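## Task

Use the forceps T1 to transfer red vial 2 from well F2 of vial rack R1 into well C8 of tube carrier TC, resting upright on the bottom of that well. Every other vial must still be upright in its own well, and R1 and TC must both sit properly in their nests. T1 must end up back in its holder H1 with both tips in a single slot, and H1 must stand flat on its base. Nothing may count on the robot holding it at the end, so release everything and move the grippers away.

## Robot and tools

SETUP. There are two arms, left_arm and right_arm, each a six-joint arm ending in a two-finger parallel gripper. All positions use one scene frame. Its origin is on the table surface midway between the arms. +z is up, +x points out across the table, and left_arm sits on the +y side. The words left and right are only arm names and say nothing about image sides. The arm roots are at left_arm (-0.032, +0.322, 0) with quat_wxyz (+1.000, 0, 0, +0.016) and right_arm (-0.013, -0.278, 0) with quat_wxyz (+1.000, 0, 0, -0.004). The tube carrier TC is between the arms. The well labels are printed on the tops of R1 and TC: letters mark rows, numbers mark columns, and a triangle marks A1. Vials are lifted by their caps using the forceps T1, which are kept in holder H1.

GRIPPER. The fingers extend along the gripper's own +z axis and close along its y axis. end_effector_position is the point between the finger pads, less than 1 cm short of the tips. Joint ranges in rad, from base to gripper: waist -2.618 to 3.054, shoulder 0.000 to 3.142, elbow 0.000 to 3.142, wrist pitch -1.571 to 1.571, wrist yaw -1.571 to 1.571, wrist roll -2.094 to 2.094.

THE 16-NUMBER ROW. Every command for the arms is one flat list of 16 numbers covering both arms, even if only one arm should move. The order is left_arm x, y, z, qw, qx, qy, qz, opening, then the same eight for right_arm. x, y, z is an absolute target for end_effector_position, in metres, in the scene frame. qw..qz is an absolute orientation target, w first, also in the scene frame. These are places to go, not offsets. Opening runs from -1 (closed) to +1 (fully open, 0.087 m). A call is refused, with nothing sent, if any target lies more than 0.6 m from that arm's last reported position along any of its gripper's axes. To hold an orientation steady, send your own fixed target quaternion every time rather than copying the reported one, which drifts. To keep an arm still, resend its complete pose from the last result before it stopped, plus the opening it should keep.

CONTROLLER. On each control step (1/30 s), the commanded pose is limited to 70 mm and 16 degrees from the measured pose. Inverse kinematics then favours position over orientation. Joint friction can leave the gripper up to about 31 mm from the command, and very small corrections may not move it at all. When an action ends, the arm only continues to its last clipped pose, so a distant goal takes several calls. Check the reported pose before each follow-up. Reported hand positions can be off, more so at long reach. The elbows never fully straighten.

TOOLS.
- execute_actions: the argument actions is a list holding zero or one item. An empty list just returns the current state. {"rows": [...], "steps": n} runs 1 to 15 rows, one per control step, with n at most 15 (default 15). If there are fewer rows than steps, the last row repeats. {"steps": n} without rows is a wait of up to 300 steps, counted from the previous result, so your reply time is included. The optional pictures (boolean) turns camera images on or off; they are on by default.
- move: target is a single 16-number row. speed is the path's top speed in m/s, from 0.002 to 0.5, default 0.25; rotation is capped at twice that value in rad/s. Both grippers travel in straight lines and arrive together. A path lasts 0.5 to 10 s and is cut off at 10 s. Each gripper turns the shorter way. Openings are applied at the start. Paths ignore obstacles and the other arm. The result adds a move: line giving the ending (done, off_target, moving, held, fault) and any limits. limits=paced means a target was clipped. limits=held means some steps were blocked, after which the arm may jump faster than speed. Each gripper's remaining distance to its pose is also given.
- wait: seconds from 0 to 10; nothing new is sent meanwhile.
- zoom_image: camera is one of cam_head_left, cam_head_right, cam_left_wrist, cam_right_wrist (each 896x504). region is [x0, y0, x1, y1] in pixels, top-left origin, no larger than 504 by 504.
- read_manual: section "licences" only; it gives legal text and does not move anything.
- finished_scene: scene is the integer of the current scene (1 or 2). It cannot be undone, and it reports whether the goal was met. Replying with no tool call ends everything.

RESULT LINES. The state line gives each gripper's position and quaternion. Hand target shows what the controller is currently driving toward. grip_measured is the measured finger opening on the command scale. The last number in Joint positions is the opening in metres. Each gripper's readings can be off by up to about 1 mm. HELD flags steps where a clearance check withheld all or part of your row. pose unreachable names an arm whose command was changed or blocked. FAULT means an arm was stopped. MOTOR HOT warns from 75 °C. At 90 °C that arm halts for 10 s, and at 100 °C it goes limp and falls.

GRIPPING AND CARE. To hold something, command an opening about 0.02 below grip_measured; a smaller gap grips more lightly. Each pad gives roughly 20 N, and closing quickly squeezes harder. Carrying a load heats the motors. Faster contacts hit harder, and a target set deeper past the contact point pushes harder. Approach slowly and stop close to the contact. Held parts may occasionally be tugged and loose items nudged. Never let anything fall off the table. Keep the arms from striking or pushing against each other. Avoid drops, slams and forceful shoves.

Each tool is called after "Emit:" as name(argument=value, ...), one argument or row to a line, values as JSON.

## Session

Emit:
execute_actions(
  actions=[],
)

Scene clock: 0.00 s of 12600.00 s.
left_arm: end_effector_position=(+0.4259, +0.6075, +0.3908) grip_measured=+0.987 end_effector_quat_wxyz=(-0.487, +0.809, -0.282, +0.171) | right_arm: end_effector_position=(+0.3418, -0.0740, +0.2461) grip_measured=+0.996 end_effector_quat_wxyz=(-0.020, +0.527, +0.723, +0.446)
Joint positions: left_arm=[ 0.493  1.925  2.313 -0.904 -0.329 -1.754  0.087] | right_arm=[ 0.194  1.49   1.284 -0.618 -0.609  1.693  0.087]
Joint velocities: left_arm=[-0.007  0.007 -0.012 -0.007 -0.095 -0.037  0.001] | right_arm=[-0.002 -0.002 -0.002 -0.022 -0.022  0.007  0.   ]
Hand target (left_arm): +0.426, +0.608, +0.391; -0.487, +0.809, -0.282, +0.171
Hand target (right_arm): +0.342, -0.074, +0.246; -0.020, +0.527, +0.723, +0.446

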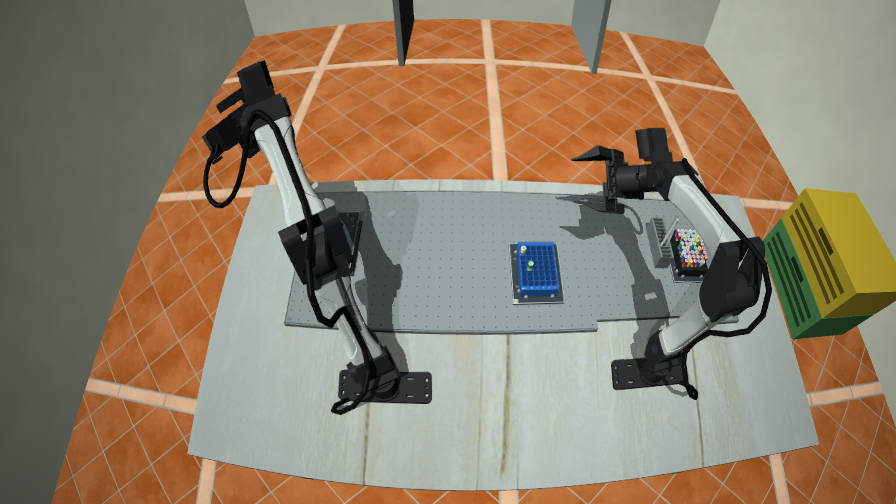

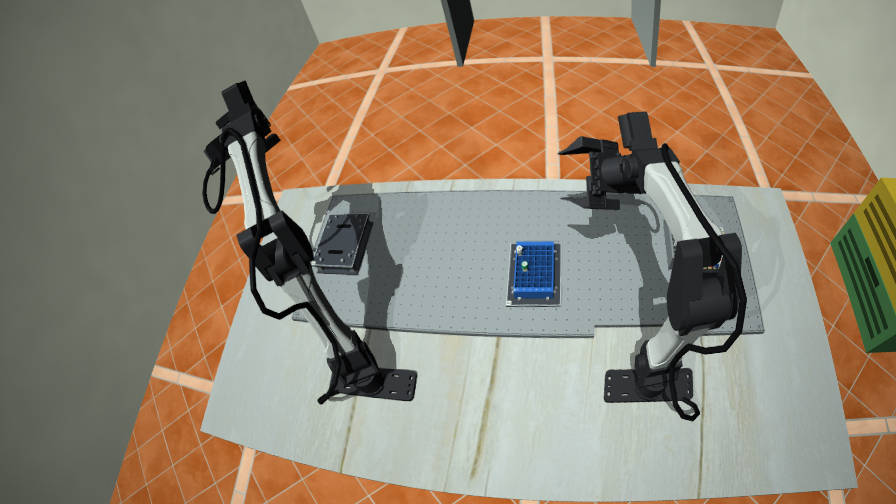

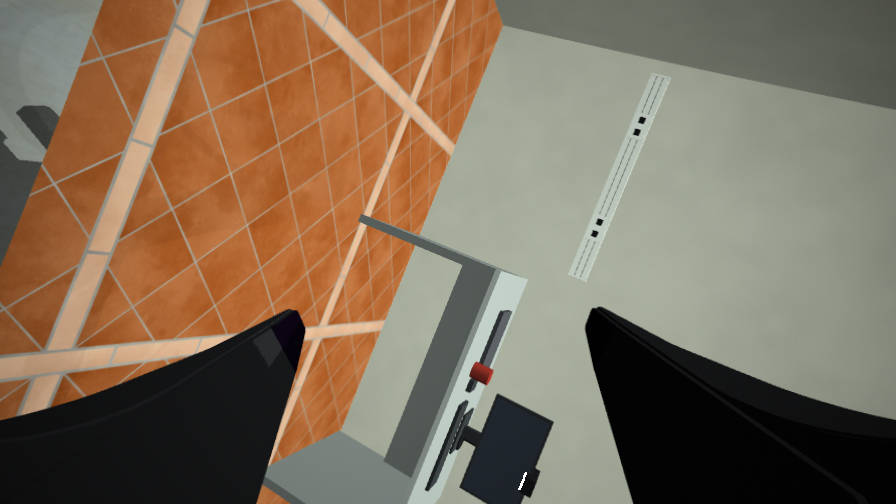

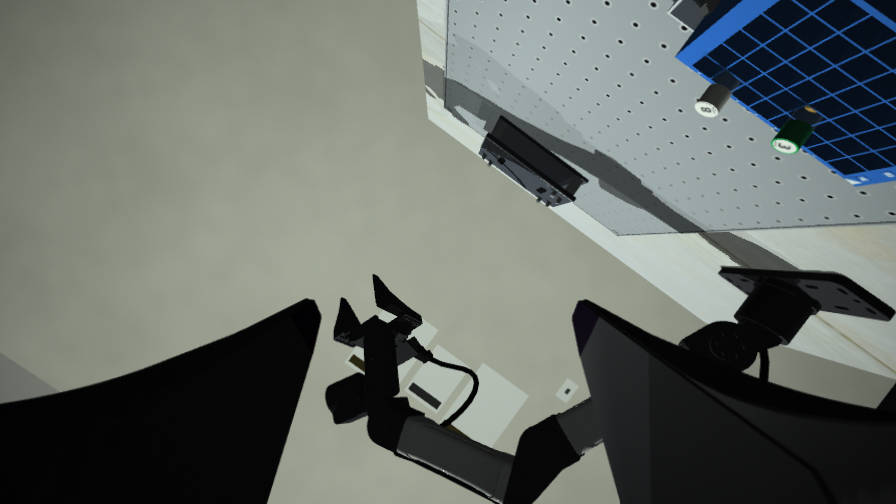

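Emit:
zoom_image(
  camera="cam_head_left",
  region=[620, 200, 740, 290],
)

Emit:
move(
  target=[0.4259,0.6075,0.3908,-0.487,0.809,-0.282,0.171,1,0.22,-0.36,0.22,0.342,0,0.94,0,1],
)

Region (620, 200, 740, 290) of cam_head_left's 896x504 image, scaled by 4.200, with more detail than that image has; it fills the top 378 rows of this view, and the rest is white.

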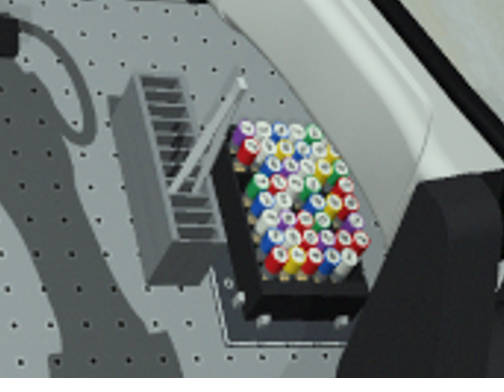

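Scene clock: 5.83 s of 12600.00 s.
left_arm: end_effector_position=(+0.4259, +0.6075, +0.3908) grip_measured=+0.987 end_effector_quat_wxyz=(-0.487, +0.809, -0.282, +0.171) | right_arm: end_effector_position=(+0.2235, -0.3634, +0.2202) grip_measured=+0.996 end_effector_quat_wxyz=(+0.325, -0.002, +0.946, -0.006)
Joint positions: left_arm=[ 0.493  1.925  2.313 -0.904 -0.329 -1.754  0.087] | right_arm=[-0.469  1.122  1.262 -1.102 -0.275 -0.393  0.087]
Joint velocities: left_arm=[-0.007  0.002 -0.007 -0.037  0.051 -0.066 -0.   ] | right_arm=[ 0.002 -0.002 -0.012 -0.066 -0.037 -0.051 -0.   ]
Hand target (left_arm): +0.426, +0.607, +0.391; -0.487, +0.809, -0.282, +0.171
Hand target (right_arm): +0.223, -0.364, +0.220; +0.334, -0.005, +0.943, -0.008
Off the commanded pose (left_arm): 0.000 m, 0 deg.
Off the commanded pose (right_arm): 0.005 m, 2 deg.
move: done

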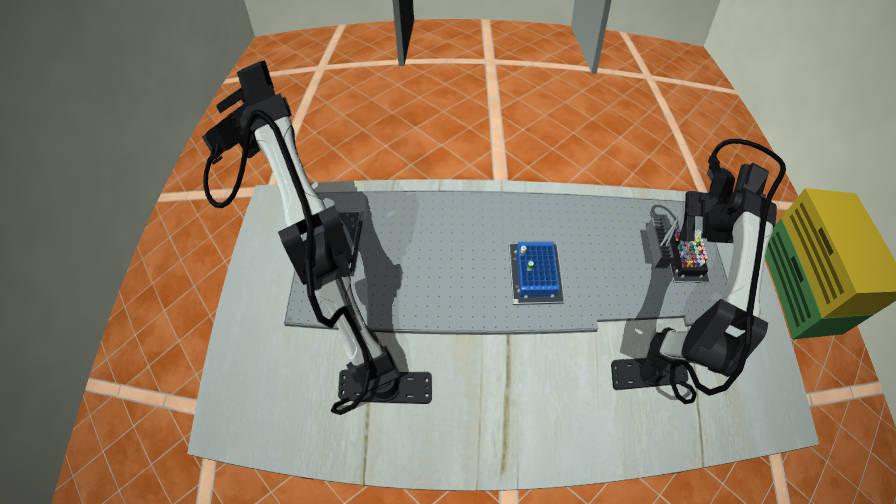

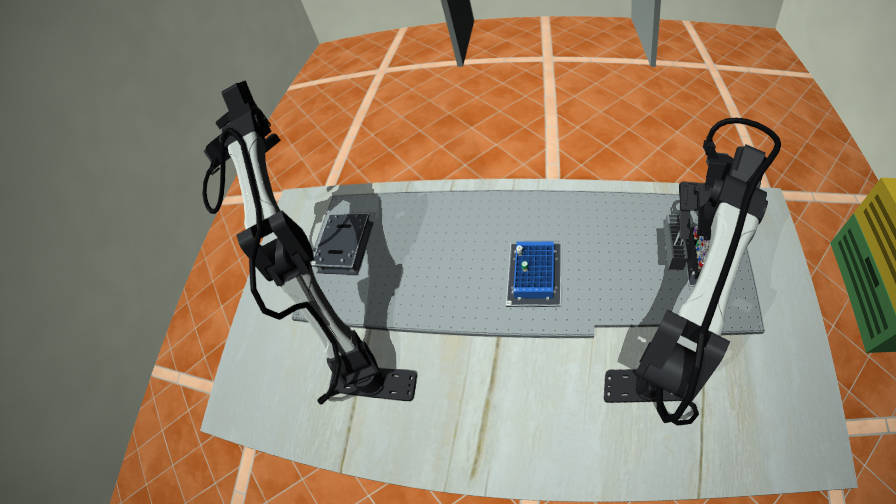

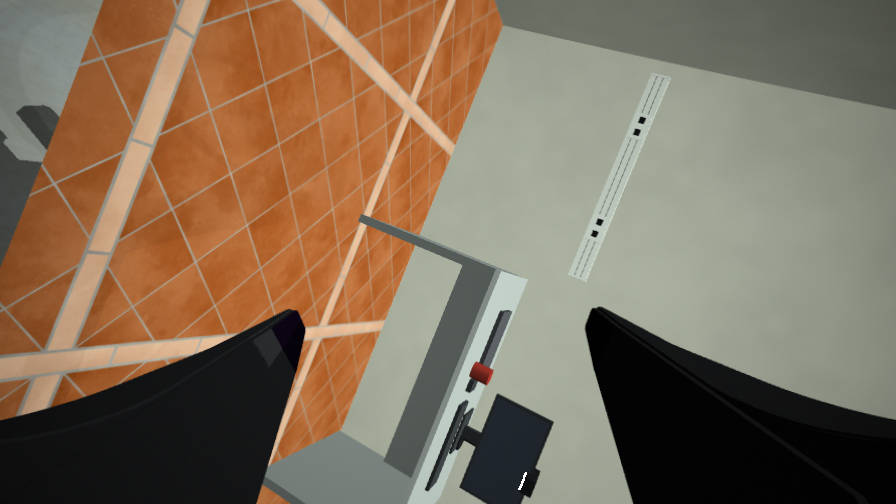

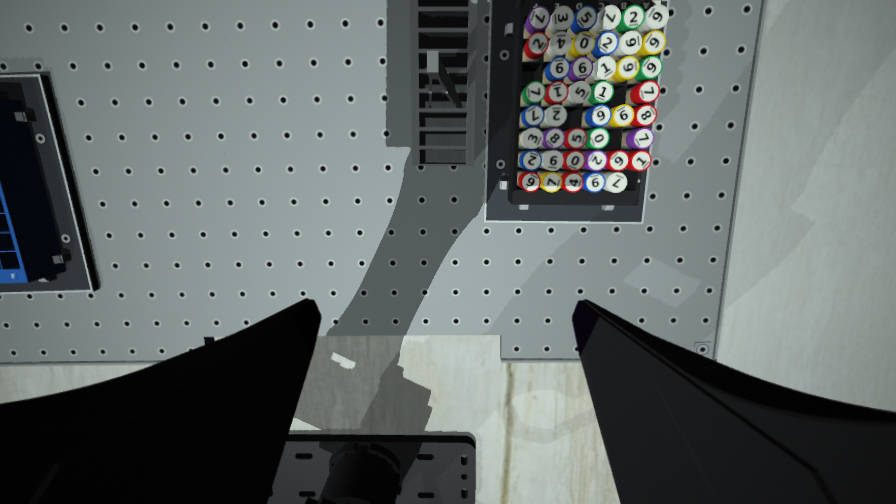

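Emit:
move(
  target=[0.4259,0.6075,0.3908,-0.487,0.809,-0.282,0.171,1,0.27,-0.36,0.16,0.342,0,0.94,0,0.3],
)

Scene clock: 8.87 s of 12600.00 s.
left_arm: end_effector_position=(+0.4259, +0.6075, +0.3908) grip_measured=+0.987 end_effector_quat_wxyz=(-0.487, +0.809, -0.282, +0.171) | right_arm: end_effector_position=(+0.2687, -0.3604, +0.1684) grip_measured=+0.300 end_effector_quat_wxyz=(+0.348, -0.000, +0.937, +0.001)
Joint positions: left_arm=[ 0.493  1.925  2.313 -0.904 -0.329 -1.754  0.087] | right_arm=[-0.388  1.177  1.053 -0.775 -0.256 -0.306  0.057]
Joint velocities: left_arm=[-0.002 -0.002  0.012 -0.037 -0.022 -0.007 -0.   ] | right_arm=[-0.007 -0.007 -0.012  0.022  0.066 -0.007 -0.001]
Hand target (left_arm): +0.426, +0.607, +0.391; -0.487, +0.809, -0.282, +0.171
Hand target (right_arm): +0.271, -0.360, +0.161; +0.343, +0.001, +0.939, +0.001
Off the commanded pose (left_arm): 0.000 m, 0 deg.
Off the commanded pose (right_arm): 0.009 m, 1 deg.
move: done

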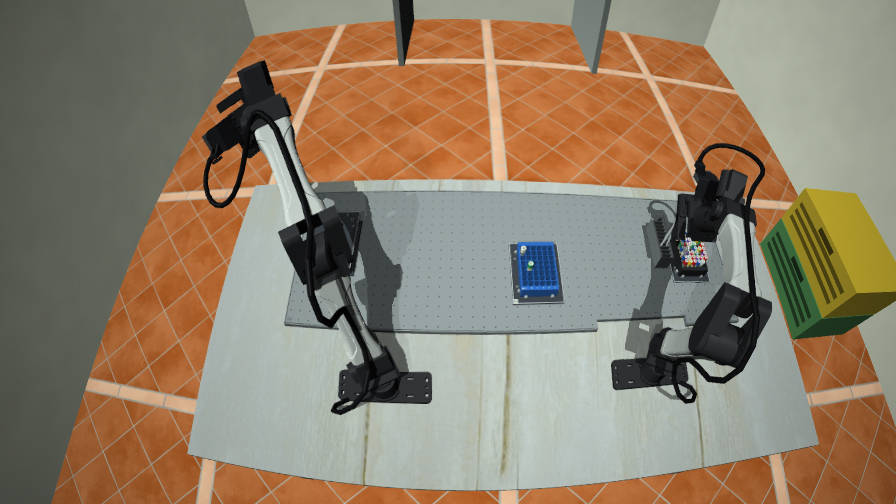

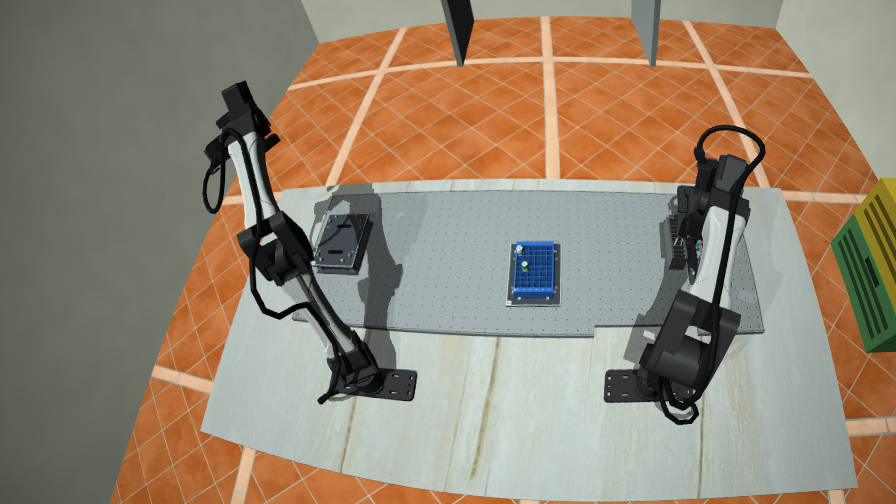

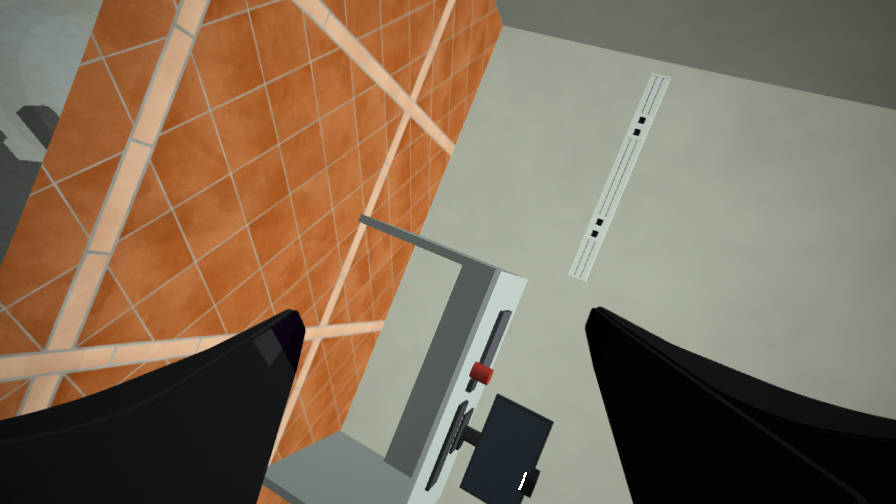

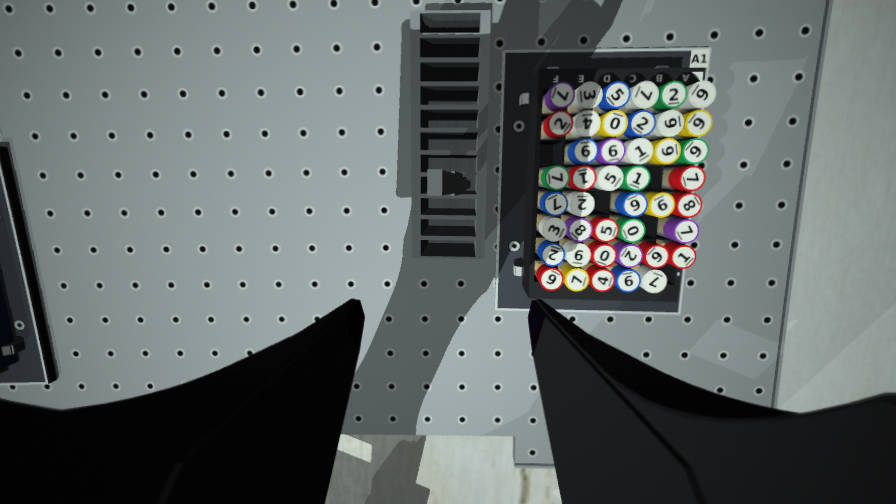

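Emit:
move(
  target=[0.4259,0.6075,0.3908,-0.487,0.809,-0.282,0.171,1,0.313,-0.36,0.15,0.216,0,0.976,0,0],
  speed=0.1,
)

Scene clock: 11.90 s of 12600.00 s.
left_arm: end_effector_position=(+0.4259, +0.6075, +0.3908) grip_measured=+0.987 end_effector_quat_wxyz=(-0.487, +0.809, -0.282, +0.171) | right_arm: end_effector_position=(+0.3110, -0.3601, +0.1464) grip_measured=+0.000 end_effector_quat_wxyz=(+0.220, -0.002, +0.975, +0.005)
Joint positions: left_arm=[ 0.493  1.925  2.313 -0.904 -0.329 -1.754  0.087] | right_arm=[-0.279  1.555  1.366 -0.956 -0.133 -0.261  0.044]
Joint velocities: left_arm=[ 0.012  0.002  0.007 -0.007  0.051 -0.022 -0.   ] | right_arm=[-0.002  0.002  0.017 -0.095  0.007  0.007  0.   ]
Hand target (left_arm): +0.426, +0.607, +0.391; -0.487, +0.809, -0.282, +0.171
Hand target (right_arm): +0.314, -0.359, +0.149; +0.217, -0.002, +0.976, +0.002
Off the commanded pose (left_arm): 0.000 m, 0 deg.
Off the commanded pose (right_arm): 0.004 m, 1 deg.
move: done

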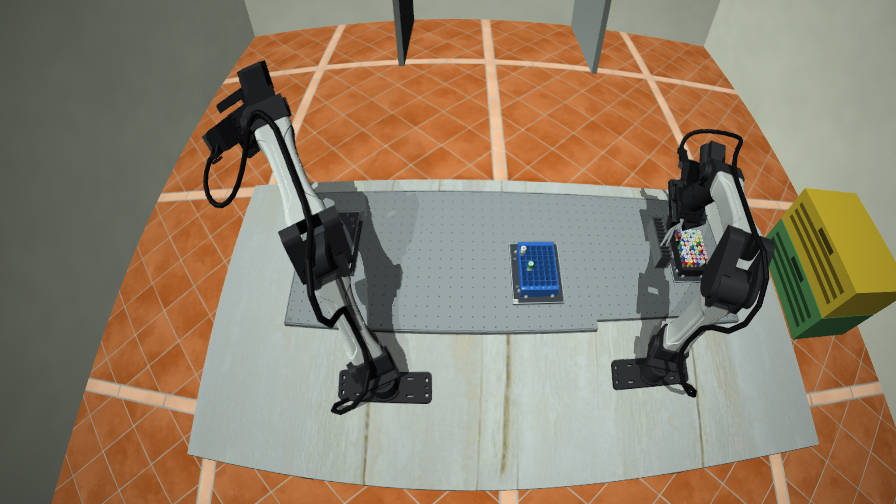

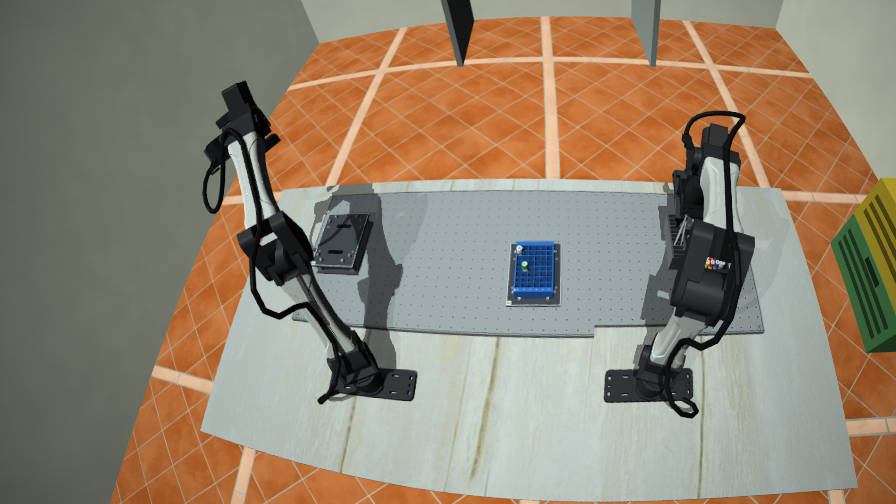

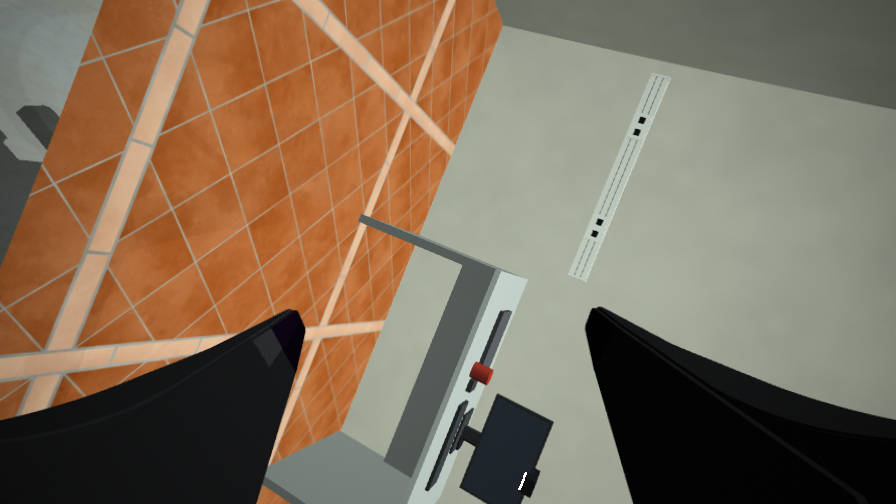

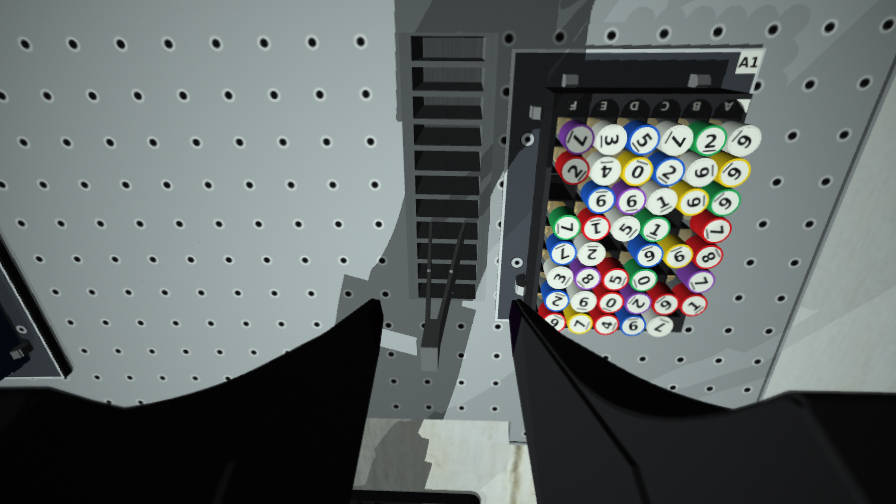

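Emit:
move(
  target=[0.4259,0.6075,0.3908,-0.487,0.809,-0.282,0.171,1,0.313,-0.358,0.11,0.216,0,0.976,0,-0.3],
  speed=0.06,
)

Emit:
zoom_image(
  camera="cam_head_left",
  region=[620, 190, 740, 280],
)

Scene clock: 14.97 s of 12600.00 s.
left_arm: end_effector_position=(+0.4259, +0.6075, +0.3908) grip_measured=+0.987 end_effector_quat_wxyz=(-0.487, +0.809, -0.282, +0.171) | right_arm: end_effector_position=(+0.3131, -0.3600, +0.1194) grip_measured=-0.300 end_effector_quat_wxyz=(+0.224, +0.000, +0.975, +0.002)
Joint positions: left_arm=[ 0.493  1.925  2.313 -0.904 -0.329 -1.754  0.087] | right_arm=[-0.274  1.555  1.256 -0.837 -0.125 -0.253  0.031]
Joint velocities: left_arm=[ 0.007  0.002  0.007  0.037  0.007 -0.081 -0.001] | right_arm=[ 0.002 -0.002 -0.012  0.037 -0.037  0.051 -0.   ]
Hand target (left_arm): +0.426, +0.607, +0.391; -0.487, +0.809, -0.282, +0.171
Hand target (right_arm): +0.313, -0.358, +0.110; +0.216, +0.000, +0.976, +0.000
Off the commanded pose (left_arm): 0.000 m, 0 deg.
Off the commanded pose (right_arm): 0.010 m, 1 deg.
move: done

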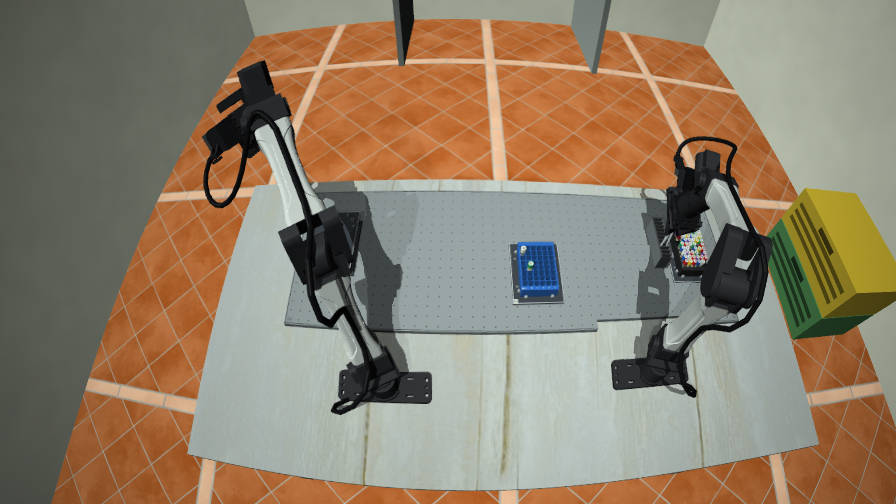

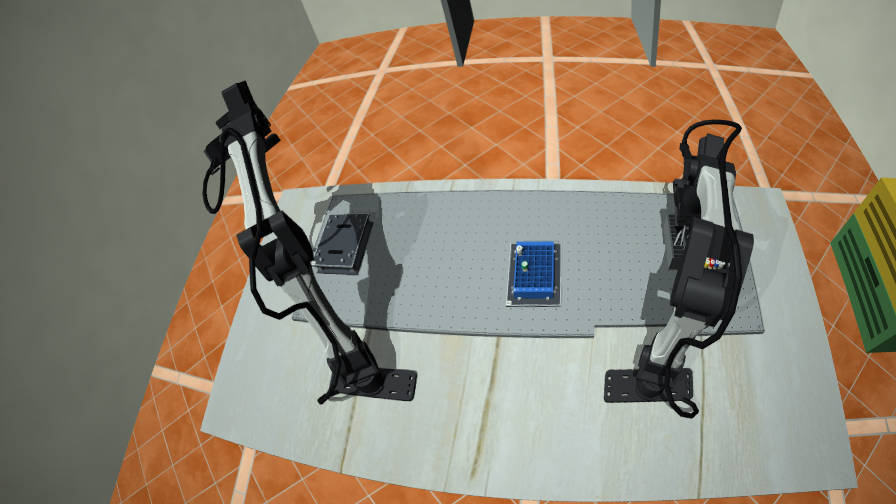

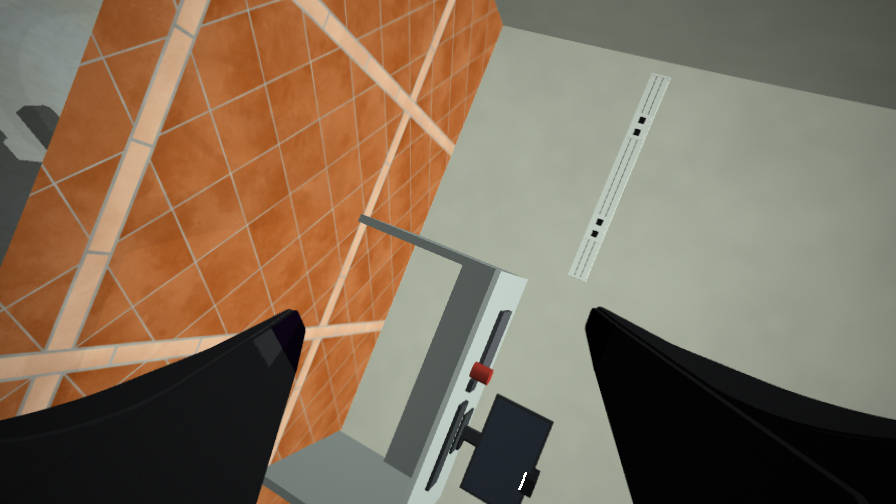

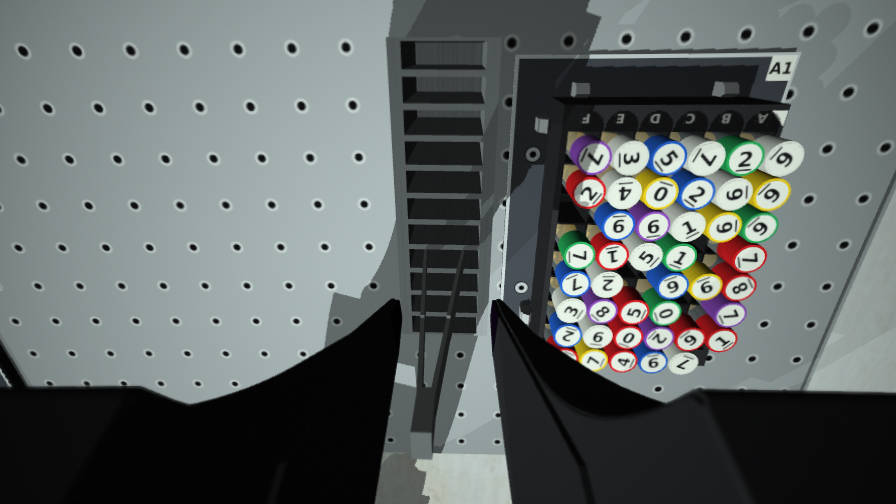

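Region (620, 190, 740, 280) of cam_head_left's 896x504 image, scaled by 4.200, with more detail than that image has; it fills the top 378 rows of this view, and the rest is white.

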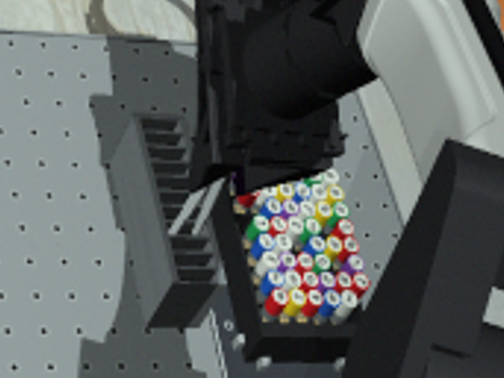

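Emit:
move(
  target=[0.4259,0.6075,0.3908,-0.487,0.809,-0.282,0.171,1,0.313,-0.354,0.097,0.216,0,0.976,0,-0.45],
  speed=0.04,
)

Scene clock: 17.10 s of 12600.00 s.
left_arm: end_effector_position=(+0.4259, +0.6075, +0.3908) grip_measured=+0.987 end_effector_quat_wxyz=(-0.487, +0.809, -0.282, +0.171) | right_arm: end_effector_position=(+0.3133, -0.3560, +0.1067) grip_measured=-0.450 end_effector_quat_wxyz=(+0.224, -0.000, +0.975, +0.002)
Joint positions: left_arm=[ 0.493  1.925  2.313 -0.904 -0.329 -1.754  0.087] | right_arm=[-0.261  1.555  1.205 -0.784 -0.12  -0.242  0.024]
Joint velocities: left_arm=[ 0.007 -0.012  0.007 -0.11  -0.081  0.022 -0.   ] | right_arm=[-0.002 -0.002 -0.012 -0.066 -0.007  0.037 -0.001]
Hand target (left_arm): +0.426, +0.607, +0.391; -0.487, +0.809, -0.282, +0.171
Hand target (right_arm): +0.313, -0.354, +0.097; +0.216, -0.000, +0.976, +0.000
Off the commanded pose (left_arm): 0.000 m, 0 deg.
Off the commanded pose (right_arm): 0.010 m, 1 deg.
move: done

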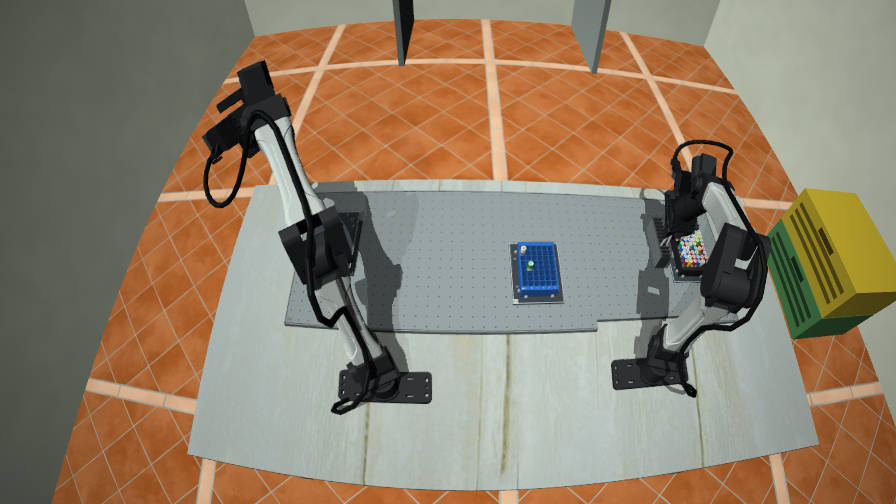

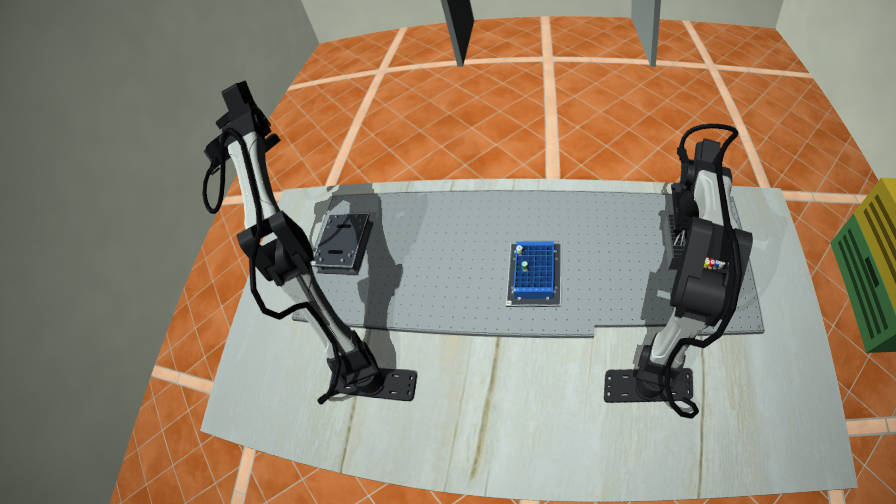

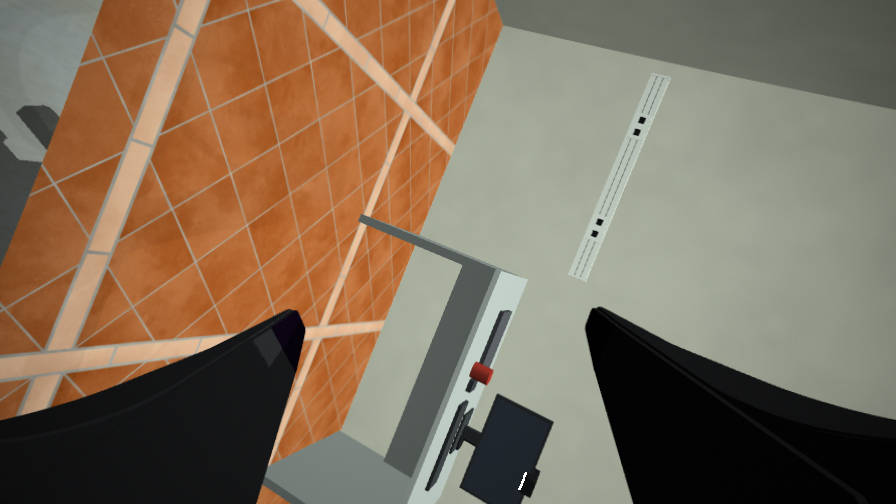

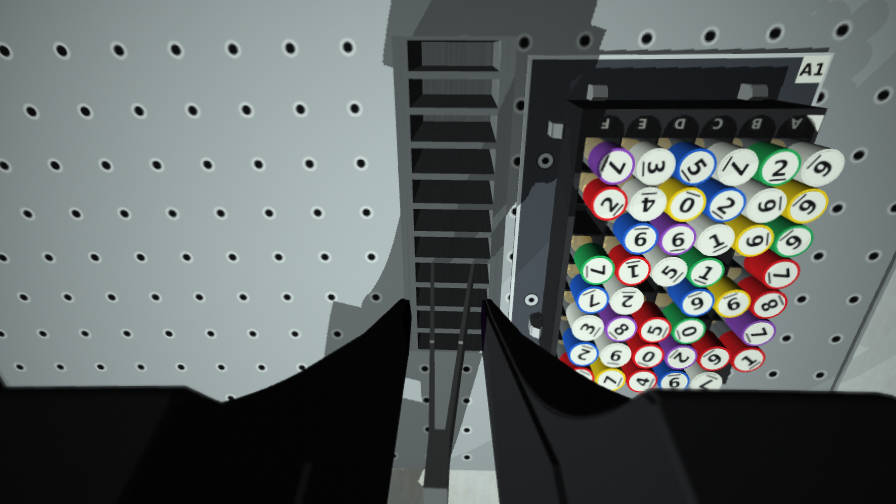

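Width ≈13 mm here; close to about 10 mm.

Emit:
execute_actions(
  actions=[
    {"rows":[[0.4259,0.6075,0.3908,-0.487,0.809,-0.282,0.171,1,0.313,-0.354,0.097,0.216,0,0.976,0,-0.55],[0.4259,0.6075,0.3908,-0.487,0.809,-0.282,0.171,1,0.313,-0.354,0.097,0.216,0,0.976,0,-0.62],[0.4259,0.6075,0.3908,-0.487,0.809,-0.282,0.171,1,0.313,-0.354,0.097,0.216,0,0.976,0,-0.67],[0.4259,0.6075,0.3908,-0.487,0.809,-0.282,0.171,1,0.313,-0.354,0.097,0.216,0,0.976,0,-0.7],[0.4259,0.6075,0.3908,-0.487,0.809,-0.282,0.171,1,0.313,-0.354,0.097,0.216,0,0.976,0,-0.73],[0.4259,0.6075,0.3908,-0.487,0.809,-0.282,0.171,1,0.313,-0.354,0.097,0.216,0,0.976,0,-0.76],[0.4259,0.6075,0.3908,-0.487,0.809,-0.282,0.171,1,0.313,-0.354,0.097,0.216,0,0.976,0,-0.78]]},
  ],
  pictures=false,
)

Emit:
move(
  target=[0.4259,0.6075,0.3908,-0.487,0.809,-0.282,0.171,1,0.313,-0.356,0.19,0.216,0,0.976,0,-0.78],
  speed=0.06,
)

Scene clock: 19.23 s of 12600.00 s.
left_arm: end_effector_position=(+0.4259, +0.6075, +0.3908) grip_measured=+0.987 end_effector_quat_wxyz=(-0.487, +0.809, -0.282, +0.171) | right_arm: end_effector_position=(+0.3138, -0.3563, +0.1068) grip_measured=-0.780 end_effector_quat_wxyz=(+0.225, +0.000, +0.974, +0.002)
Joint positions: left_arm=[ 0.493  1.925  2.313 -0.904 -0.329 -1.754  0.087] | right_arm=[-0.261  1.555  1.205 -0.782 -0.119 -0.241  0.01 ]
Joint velocities: left_arm=[-0.002 -0.002  0.002  0.022  0.066 -0.022 -0.001] | right_arm=[ 0.012  0.002 -0.012 -0.007 -0.022 -0.022 -0.001]
Hand target (left_arm): +0.426, +0.607, +0.391; -0.487, +0.809, -0.282, +0.171
Hand target (right_arm): +0.313, -0.354, +0.097; +0.216, -0.000, +0.976, +0.000
Off the commanded pose (left_arm): 0.000 m, 0 deg.
Off the commanded pose (right_arm): 0.010 m, 1 deg.
Steps of this call (steps 1 to 49: nothing new was sent; steps 50 to 64: all 15 steps of this action). Readings (end_effector_position):
50: left_arm (+0.4259, +0.6075, +0.3908) | right_arm (+0.3138, -0.3562, +0.1068)
51: left_arm (+0.4259, +0.6075, +0.3908) | right_arm (+0.3138, -0.3562, +0.1068)
53: left_arm (+0.4259, +0.6075, +0.3908) | right_arm (+0.3138, -0.3562, +0.1068)
57: left_arm (+0.4259, +0.6075, +0.3908) | right_arm (+0.3138, -0.3563, +0.1068)
64: the state above

Scene clock: 21.43 s of 12600.00 s.
left_arm: end_effector_position=(+0.4259, +0.6075, +0.3908) grip_measured=+0.987 end_effector_quat_wxyz=(-0.487, +0.809, -0.282, +0.171) | right_arm: end_effector_position=(+0.3096, -0.3551, +0.1869) grip_measured=-0.780 end_effector_quat_wxyz=(+0.218, +0.001, +0.976, +0.003)
Joint positions: left_arm=[ 0.493  1.925  2.313 -0.904 -0.329 -1.754  0.087] | right_arm=[-0.261  1.568  1.541 -1.12  -0.119 -0.241  0.01 ]
Joint velocities: left_arm=[ 0.007 -0.007 -0.002  0.022  0.022 -0.022 -0.   ] | right_arm=[-0.007 -0.007  0.007 -0.066 -0.066 -0.022 -0.001]
Hand target (left_arm): +0.426, +0.607, +0.391; -0.487, +0.809, -0.282, +0.171
Hand target (right_arm): +0.312, -0.356, +0.190; +0.216, -0.000, +0.976, +0.000
Off the commanded pose (left_arm): 0.000 m, 0 deg.
Off the commanded pose (right_arm): 0.005 m, 0 deg.
move: done

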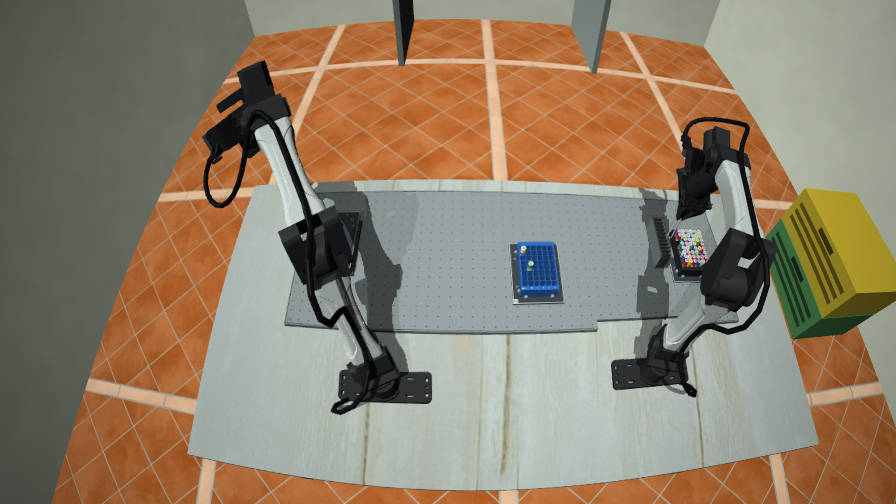

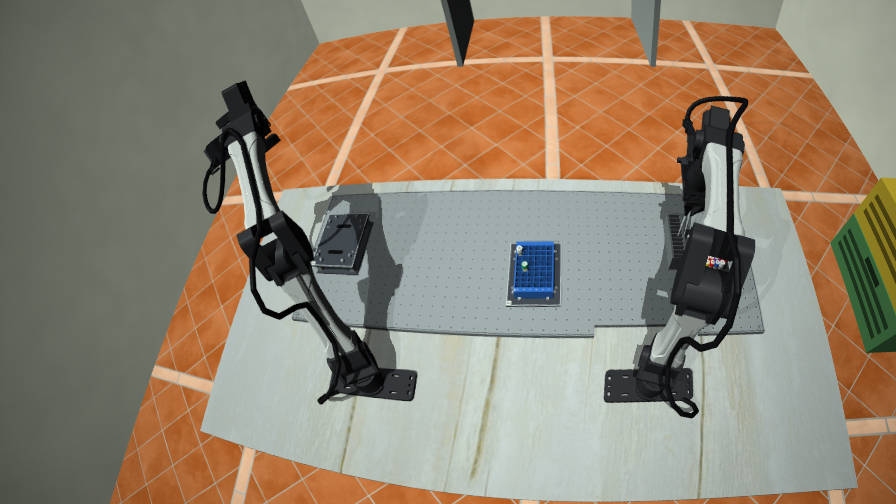

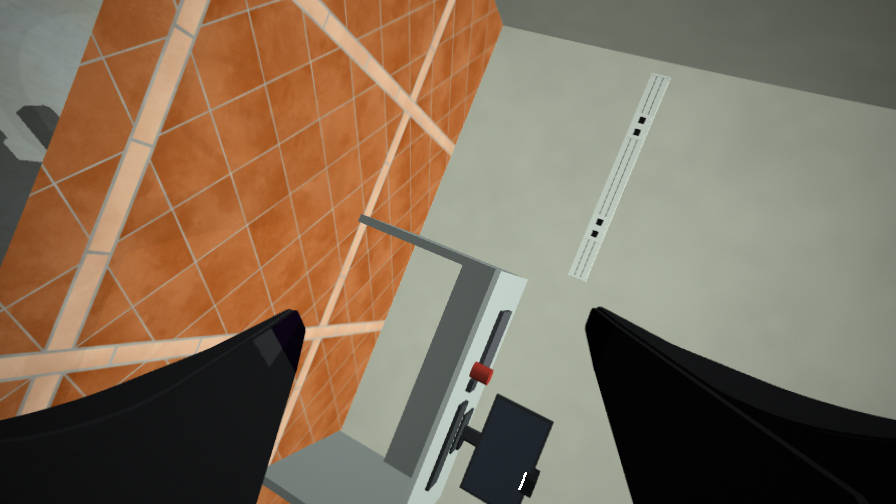

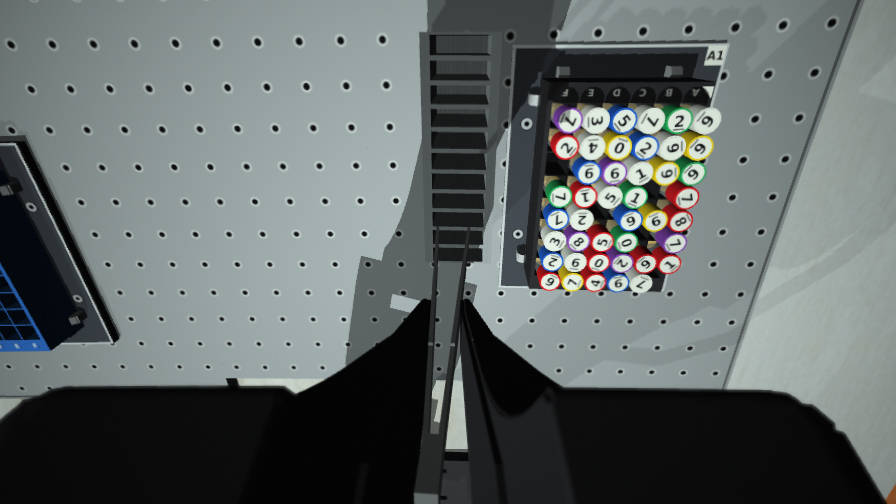

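Emit:
move(
  target=[0.4259,0.6075,0.3908,-0.487,0.809,-0.282,0.171,1,0.345,-0.416,0.172,0.2,0.374,0.902,-0.083,-0.78],
  speed=0.12,
)

Emit:
zoom_image(
  camera="cam_head_left",
  region=[640, 195, 720, 255],
)

Scene clock: 27.03 s of 12600.00 s.
left_arm: end_effector_position=(+0.4259, +0.6075, +0.3908) grip_measured=+0.987 end_effector_quat_wxyz=(-0.487, +0.809, -0.282, +0.171) | right_arm: end_effector_position=(+0.3447, -0.4089, +0.1698) grip_measured=-0.780 end_effector_quat_wxyz=(+0.199, +0.363, +0.907, -0.077)
Joint positions: left_arm=[ 0.493  1.925  2.313 -0.904 -0.329 -1.754  0.087] | right_arm=[-0.306  1.768  1.697 -1.107  0.178  0.413  0.01 ]
Joint velocities: left_arm=[-0.012 -0.017  0.012  0.066 -0.007 -0.051  0.   ] | right_arm=[-0.007 -0.012 -0.017  0.022  0.037  0.022  0.001]
Hand target (left_arm): +0.426, +0.607, +0.391; -0.487, +0.809, -0.282, +0.171
Hand target (right_arm): +0.345, -0.415, +0.173; +0.199, +0.373, +0.902, -0.084
Off the commanded pose (left_arm): 0.000 m, 0 deg.
Off the commanded pose (right_arm): 0.007 m, 2 deg.
move: done

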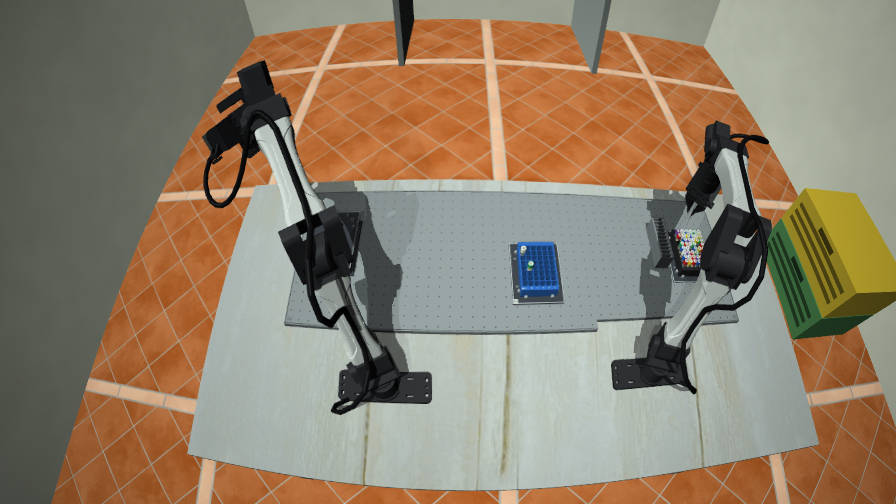

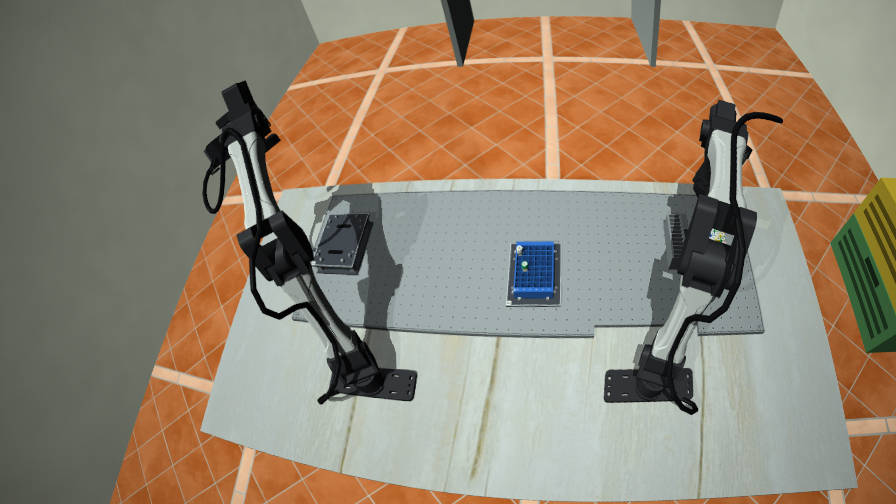

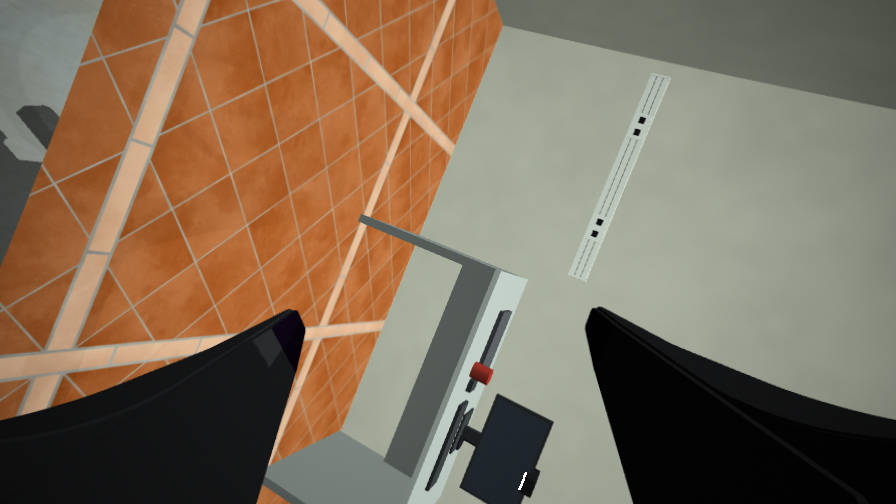

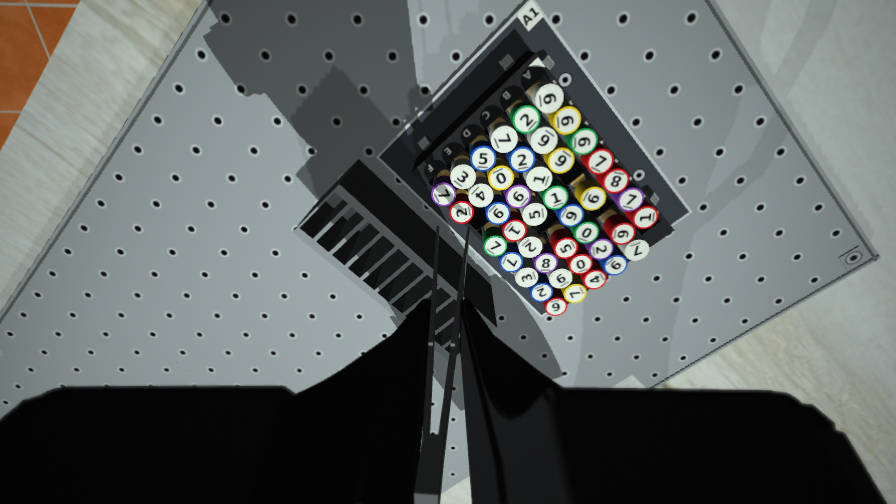

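Region (640, 195, 720, 255) of cam_head_left's 896x504 image, scaled by 6.300, with more detail than that image has; it fills the top 378 rows of this view, and the rest is white.

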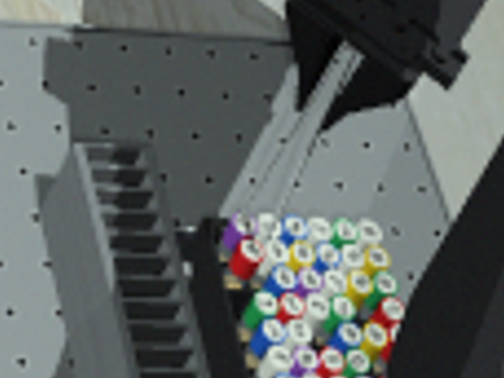

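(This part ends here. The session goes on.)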